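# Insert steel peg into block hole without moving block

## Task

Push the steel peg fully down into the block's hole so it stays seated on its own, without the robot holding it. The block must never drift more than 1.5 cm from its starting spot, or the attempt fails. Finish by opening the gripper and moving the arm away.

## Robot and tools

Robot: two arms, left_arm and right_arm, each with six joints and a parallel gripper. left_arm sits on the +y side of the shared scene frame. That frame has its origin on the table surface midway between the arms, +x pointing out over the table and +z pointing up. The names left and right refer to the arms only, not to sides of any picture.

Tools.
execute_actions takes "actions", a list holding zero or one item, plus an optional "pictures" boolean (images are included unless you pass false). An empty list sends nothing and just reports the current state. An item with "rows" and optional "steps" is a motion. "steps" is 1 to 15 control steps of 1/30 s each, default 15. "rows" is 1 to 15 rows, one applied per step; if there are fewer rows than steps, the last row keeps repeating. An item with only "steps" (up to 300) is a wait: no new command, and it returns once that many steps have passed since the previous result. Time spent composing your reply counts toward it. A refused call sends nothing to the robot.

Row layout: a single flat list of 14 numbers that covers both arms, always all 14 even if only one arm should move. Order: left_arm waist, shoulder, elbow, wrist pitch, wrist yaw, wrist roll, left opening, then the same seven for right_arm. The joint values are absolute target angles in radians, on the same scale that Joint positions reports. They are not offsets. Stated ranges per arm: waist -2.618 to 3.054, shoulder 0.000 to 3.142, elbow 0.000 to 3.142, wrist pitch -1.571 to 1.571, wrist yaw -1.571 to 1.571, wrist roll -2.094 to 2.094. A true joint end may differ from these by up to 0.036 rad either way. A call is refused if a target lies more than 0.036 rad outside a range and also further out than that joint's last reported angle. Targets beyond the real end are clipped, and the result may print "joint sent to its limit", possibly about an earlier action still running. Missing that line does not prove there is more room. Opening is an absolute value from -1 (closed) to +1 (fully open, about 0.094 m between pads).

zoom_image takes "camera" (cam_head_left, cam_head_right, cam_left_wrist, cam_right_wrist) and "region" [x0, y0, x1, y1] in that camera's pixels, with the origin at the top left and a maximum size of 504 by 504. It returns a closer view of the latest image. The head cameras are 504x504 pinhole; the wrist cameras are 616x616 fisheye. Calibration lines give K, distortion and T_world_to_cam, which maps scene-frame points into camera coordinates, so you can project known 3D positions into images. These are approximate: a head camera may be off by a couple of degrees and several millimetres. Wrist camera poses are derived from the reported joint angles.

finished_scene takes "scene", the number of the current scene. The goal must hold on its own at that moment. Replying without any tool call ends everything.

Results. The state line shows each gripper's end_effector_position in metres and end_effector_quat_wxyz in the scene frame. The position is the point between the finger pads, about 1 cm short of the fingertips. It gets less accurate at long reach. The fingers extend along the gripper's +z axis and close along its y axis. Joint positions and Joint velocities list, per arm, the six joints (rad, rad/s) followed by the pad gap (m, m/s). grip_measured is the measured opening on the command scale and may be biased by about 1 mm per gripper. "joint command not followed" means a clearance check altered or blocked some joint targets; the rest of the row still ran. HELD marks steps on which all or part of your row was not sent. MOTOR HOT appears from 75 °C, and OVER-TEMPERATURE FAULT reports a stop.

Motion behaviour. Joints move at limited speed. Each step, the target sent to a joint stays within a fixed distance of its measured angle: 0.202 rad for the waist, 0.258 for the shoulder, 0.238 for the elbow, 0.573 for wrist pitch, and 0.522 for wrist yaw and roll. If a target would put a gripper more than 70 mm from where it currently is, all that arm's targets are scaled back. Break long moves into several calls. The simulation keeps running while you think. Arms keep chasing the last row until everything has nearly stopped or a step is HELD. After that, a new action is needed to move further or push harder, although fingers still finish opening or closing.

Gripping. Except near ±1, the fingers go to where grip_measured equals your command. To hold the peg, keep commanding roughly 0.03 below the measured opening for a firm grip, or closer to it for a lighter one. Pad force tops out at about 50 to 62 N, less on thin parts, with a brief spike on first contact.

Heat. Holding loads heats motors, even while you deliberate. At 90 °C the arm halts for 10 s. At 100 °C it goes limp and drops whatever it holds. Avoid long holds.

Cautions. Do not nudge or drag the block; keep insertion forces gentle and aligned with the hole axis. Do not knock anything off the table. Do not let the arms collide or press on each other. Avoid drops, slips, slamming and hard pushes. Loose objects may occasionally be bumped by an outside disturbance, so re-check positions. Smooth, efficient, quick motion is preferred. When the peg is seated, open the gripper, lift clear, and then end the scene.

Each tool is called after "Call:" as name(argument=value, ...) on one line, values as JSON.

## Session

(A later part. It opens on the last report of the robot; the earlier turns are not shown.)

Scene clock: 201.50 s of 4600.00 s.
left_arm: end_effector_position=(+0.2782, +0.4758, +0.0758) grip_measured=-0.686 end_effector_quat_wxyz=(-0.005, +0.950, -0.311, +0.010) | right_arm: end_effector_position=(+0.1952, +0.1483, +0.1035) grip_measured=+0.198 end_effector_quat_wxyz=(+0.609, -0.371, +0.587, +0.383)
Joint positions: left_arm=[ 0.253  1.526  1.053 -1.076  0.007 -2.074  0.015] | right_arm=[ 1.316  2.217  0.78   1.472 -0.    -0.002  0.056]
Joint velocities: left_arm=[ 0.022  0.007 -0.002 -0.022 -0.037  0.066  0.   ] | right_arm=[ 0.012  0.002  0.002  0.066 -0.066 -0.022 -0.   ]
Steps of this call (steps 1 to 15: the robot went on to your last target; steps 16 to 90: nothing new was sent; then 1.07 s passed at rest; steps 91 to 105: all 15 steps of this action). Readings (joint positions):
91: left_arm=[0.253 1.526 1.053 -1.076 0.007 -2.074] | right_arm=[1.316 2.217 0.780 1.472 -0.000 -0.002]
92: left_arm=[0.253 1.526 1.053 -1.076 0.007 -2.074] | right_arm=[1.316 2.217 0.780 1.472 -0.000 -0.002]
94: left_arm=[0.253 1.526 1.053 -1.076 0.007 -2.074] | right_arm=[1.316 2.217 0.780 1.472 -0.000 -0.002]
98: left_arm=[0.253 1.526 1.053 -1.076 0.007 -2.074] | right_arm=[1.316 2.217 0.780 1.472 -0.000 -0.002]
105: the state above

Either bottomed or jammed. Relax and release to see.

Call:
execute_actions(actions=[{"rows":[[0.253,1.526,1.053,-1.076,0.007,-2.074,-0.72,1.316,2.205,0.77,1.474,0,0,0.2],[0.253,1.526,1.053,-1.076,0.007,-2.074,-0.70,1.316,2.205,0.77,1.474,0,0,0.2],[0.253,1.526,1.053,-1.076,0.007,-2.074,-0.68,1.316,2.205,0.77,1.474,0,0,0.2],[0.253,1.526,1.053,-1.076,0.007,-2.074,-0.65,1.316,2.205,0.77,1.474,0,0,0.2],[0.253,1.526,1.053,-1.076,0.007,-2.074,-0.55,1.316,2.205,0.77,1.474,0,0,0.2],[0.253,1.526,1.053,-1.076,0.007,-2.074,-0.4,1.316,2.205,0.77,1.474,0,0,0.2]],"steps":15}])

Call:
zoom_image(camera="cam_left_wrist", region=[220, 270, 380, 430])

Scene clock: 209.93 s of 4600.00 s.
left_arm: end_effector_position=(+0.2785, +0.4759, +0.0758) grip_measured=-0.402 end_effector_quat_wxyz=(-0.005, +0.950, -0.311, +0.011) | right_arm: end_effector_position=(+0.1952, +0.1483, +0.1035) grip_measured=+0.198 end_effector_quat_wxyz=(+0.609, -0.371, +0.587, +0.383)
Joint positions: left_arm=[ 0.253  1.526  1.053 -1.075  0.007 -2.074  0.028] | right_arm=[ 1.316  2.217  0.78   1.472 -0.    -0.002  0.056]
Joint velocities: left_arm=[-0.002 -0.022  0.002  0.007 -0.007  0.007 -0.001] | right_arm=[ 0.002  0.007 -0.002  0.095 -0.081 -0.007  0.   ]
Steps of this call (steps 1 to 15: the robot went on to your last target; steps 16 to 90: nothing new was sent; then 4.93 s passed at rest; steps 91 to 105: all 15 steps of this action). Readings (joint positions):
91: left_arm=[0.253 1.526 1.053 -1.076 0.007 -2.074] | right_arm=[1.316 2.217 0.780 1.472 -0.000 -0.002]
92: left_arm=[0.253 1.526 1.053 -1.076 0.007 -2.074] | right_arm=[1.316 2.217 0.780 1.472 -0.000 -0.002]
94: left_arm=[0.253 1.526 1.053 -1.076 0.007 -2.074] | right_arm=[1.316 2.217 0.780 1.472 -0.000 -0.002]
98: left_arm=[0.253 1.526 1.053 -1.075 0.007 -2.074] | right_arm=[1.316 2.217 0.780 1.472 -0.000 -0.002]
105: the state above
camera_calibration (this result's frames):
cam_left_wrist: T_world_to_cam=[[0.371354, 0.924021, 0.0910048, -0.554069], [0.706226, -0.344729, 0.61839, -0.0458242], [0.602777, -0.165372, -0.780584, 0.0851065], [0, 0, 0, 1]] pos_world=[0.186818, 0.510249, 0.145193]
cam_right_wrist: T_world_to_cam=[[0.902854, -0.426713, -0.0526323, -0.108243], [-0.204684, -0.318935, -0.925411, 0.213387], [0.378098, 0.846284, -0.375293, -0.0346591], [0, 0, 0, 1]] pos_world=[0.154509, 0.0511994, 0.178766]

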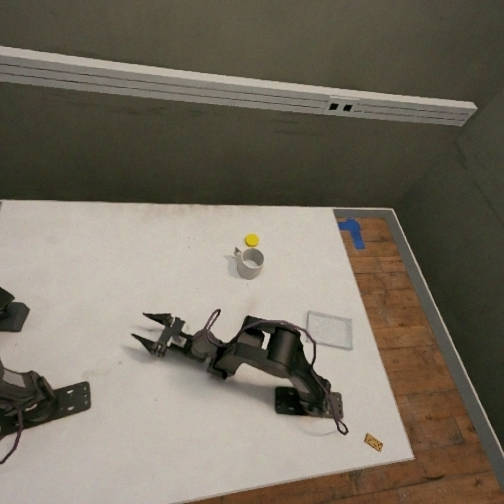

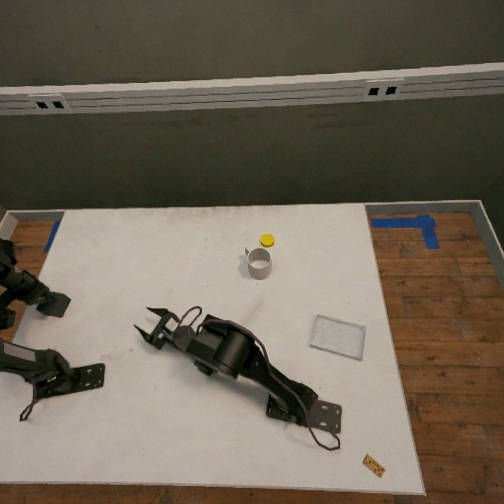

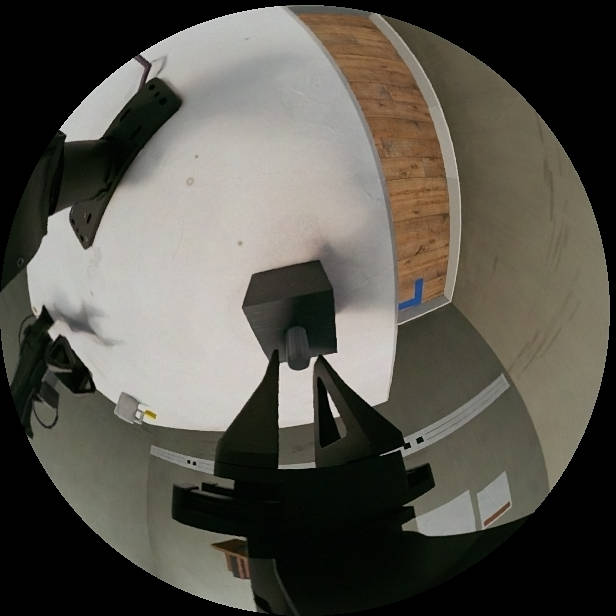

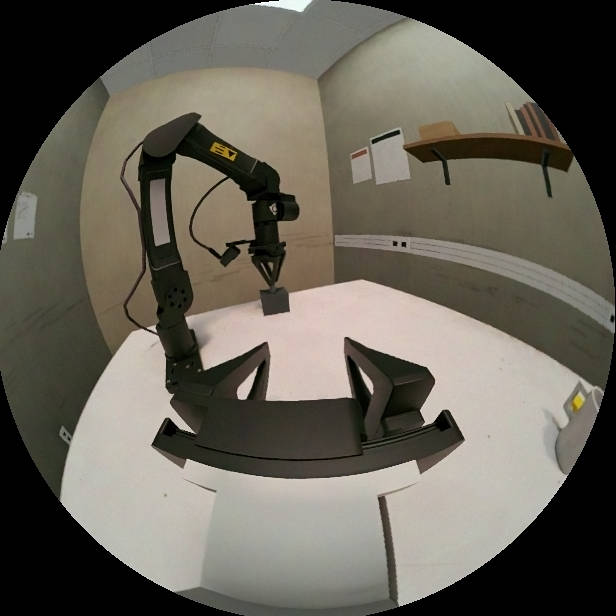

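Region (220, 270, 380, 430) of cam_left_wrist's 616x616 image, scaled by 3.150, with more detail than that image has.

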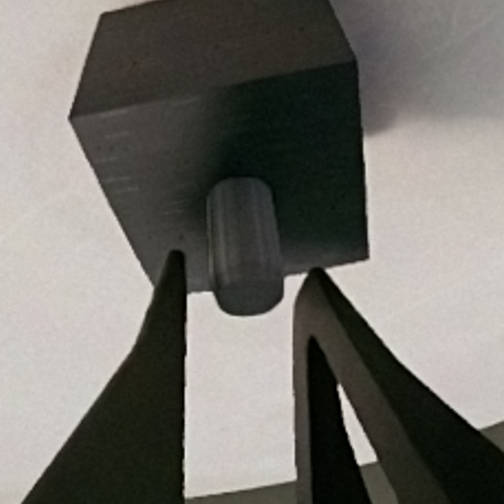

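It slid to the bottom. Retreat.

Call:
execute_actions(actions=[{"rows":[[0.253,1.52,1.09,-1.10,0,-2.074,0,1.316,2.205,0.77,1.474,0,0,0.2],[0.253,1.515,1.12,-1.13,0,-2.074,0,1.316,2.205,0.77,1.474,0,0,0.2],[0.253,1.51,1.15,-1.17,0,-2.074,0,1.316,2.205,0.77,1.474,0,0,0.2],[0.253,1.505,1.18,-1.20,0,-2.074,0,1.316,2.205,0.77,1.474,0,0,0.2],[0.253,1.5,1.21,-1.24,0,-2.074,0,1.316,2.205,0.77,1.474,0,0,0.2],[0.253,1.5,1.24,-1.27,0,-2.074,0,1.316,2.205,0.77,1.474,0,0,0.2],[0.253,1.5,1.27,-1.30,0,-2.074,0,1.316,2.205,0.77,1.474,0,0,0.2],[0.253,1.5,1.30,-1.33,0,-2.074,0,1.316,2.205,0.77,1.474,0,0,0.2],[0.23,1.5,1.33,-1.36,0,-2.074,0,1.316,2.205,0.77,1.474,0,0,0.2],[0.19,1.5,1.36,-1.39,0,-2.074,0,1.316,2.205,0.77,1.474,0,0,0.2],[0.14,1.5,1.39,-1.42,0,-2.074,0,1.316,2.205,0.77,1.474,0,0,0.2],[0.08,1.5,1.42,-1.45,0,-2.074,0,1.316,2.205,0.77,1.474,0,0,0.2],[0.02,1.5,1.45,-1.45,0,-2.074,0,1.316,2.205,0.77,1.474,0,0,0.2],[-0.04,1.5,1.45,-1.45,0,-2.074,0,1.316,2.205,0.77,1.474,0,0,0.2],[-0.1,1.5,1.45,-1.45,0,-2.074,0,1.316,2.205,0.77,1.474,0,0,0.2]],"steps":15}], pictures=false)

Call:
execute_actions(actions=[{"steps":12}])

Scene clock: 216.47 s of 4600.00 s.
left_arm: end_effector_position=(+0.3233, +0.4261, +0.1701) grip_measured=-0.002 end_effector_quat_wxyz=(-0.036, +0.906, -0.419, +0.046) | right_arm: end_effector_position=(+0.1952, +0.1483, +0.1035) grip_measured=+0.198 end_effector_quat_wxyz=(+0.609, -0.371, +0.587, +0.383)
Joint positions: left_arm=[ 0.02   1.522  1.42  -1.351 -0.004 -2.074  0.047] | right_arm=[ 1.316  2.217  0.78   1.472 -0.    -0.002  0.056]
Joint velocities: left_arm=[-1.844 -0.095  0.398 -0.3    0.022 -0.037 -0.   ] | right_arm=[-0.002  0.017 -0.002  0.051 -0.081 -0.066  0.   ]
Steps of this call (steps 1 to 15: the robot went on to your last target; steps 16 to 90: nothing new was sent; then 3.03 s passed at rest; steps 91 to 105: all 15 steps of this action). Readings (joint positions):
91: left_arm=[0.253 1.526 1.055 -1.076 0.007 -2.074] | right_arm=[1.316 2.217 0.780 1.472 -0.000 -0.002]
92: left_arm=[0.253 1.526 1.061 -1.082 0.007 -2.074] | right_arm=[1.316 2.217 0.780 1.472 -0.000 -0.002]
94: left_arm=[0.253 1.526 1.097 -1.114 0.007 -2.074] | right_arm=[1.316 2.217 0.780 1.472 -0.000 -0.002]
98: left_arm=[0.253 1.526 1.224 -1.199 0.007 -2.074] | right_arm=[1.316 2.217 0.780 1.472 -0.000 -0.002]
105: the state above

Scene clock: 216.87 s of 4600.00 s.
left_arm: end_effector_position=(+0.3148, +0.3847, +0.1747) grip_measured=-0.002 end_effector_quat_wxyz=(-0.012, +0.878, -0.477, +0.035) | right_arm: end_effector_position=(+0.1952, +0.1483, +0.1035) grip_measured=+0.198 end_effector_quat_wxyz=(+0.609, -0.371, +0.587, +0.383)
Joint positions: left_arm=[-0.109  1.514  1.435 -1.418  0.017 -2.074  0.047] | right_arm=[ 1.316  2.217  0.78   1.472 -0.    -0.002  0.056]
Joint velocities: left_arm=[-0.002 -0.012 -0.002 -0.007 -0.037  0.022  0.   ] | right_arm=[ 0.022  0.012 -0.002 -0.007 -0.007 -0.037  0.001]
Steps of this call (steps 1 to 12: the robot went on to your last target). Readings (joint positions):
1: left_arm=[-0.039 1.519 1.430 -1.358 0.001 -2.074] | right_arm=[1.316 2.217 0.780 1.472 -0.000 -0.002]
2: left_arm=[-0.082 1.517 1.434 -1.365 0.009 -2.074] | right_arm=[1.316 2.217 0.780 1.472 -0.000 -0.002]
4: left_arm=[-0.114 1.514 1.435 -1.385 0.018 -2.074] | right_arm=[1.316 2.217 0.780 1.472 -0.000 -0.002]
8: left_arm=[-0.109 1.514 1.435 -1.410 0.017 -2.074] | right_arm=[1.316 2.217 0.780 1.472 -0.000 -0.002]
12: the state above
camera_calibration (this result's frames):
cam_left_wrist: T_world_to_cam=[[0.669897, 0.732668, 0.120147, -0.517694], [0.506364, -0.569206, 0.647765, -0.0198407], [0.542986, -0.373098, -0.752306, 0.219145], [0, 0, 0, 1]] pos_world=[0.237856, 0.449767, 0.239916]
cam_right_wrist: T_world_to_cam=[[0.902854, -0.426713, -0.0526323, -0.108243], [-0.204684, -0.318935, -0.925411, 0.213387], [0.378098, 0.846284, -0.375293, -0.0346591], [0, 0, 0, 1]] pos_world=[0.154509, 0.0511994, 0.178766]

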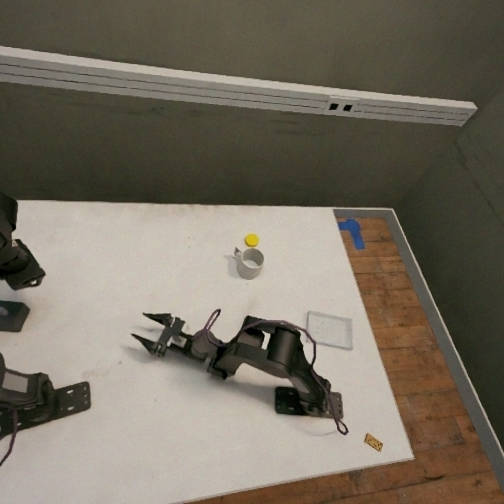

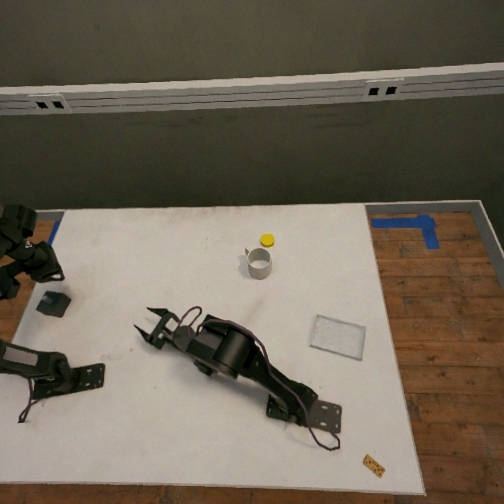

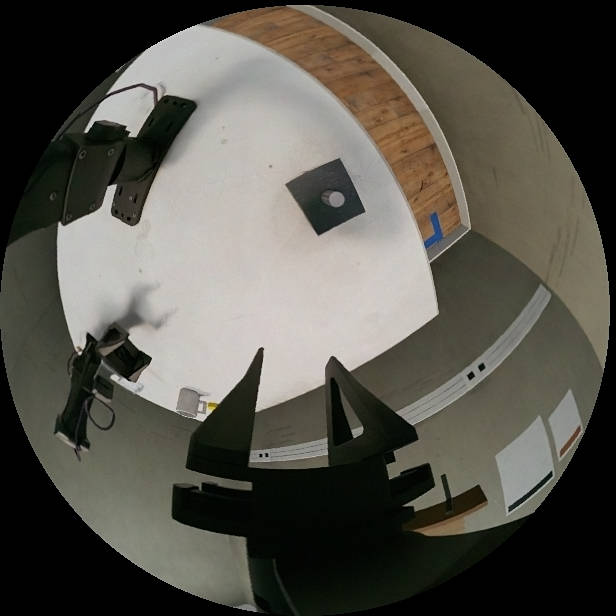

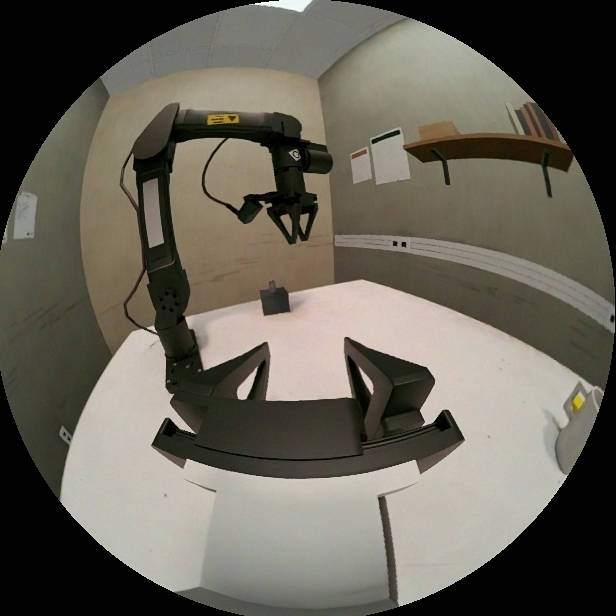

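Call:
finished_scene(scene=1)

The scene is finished: the task was done.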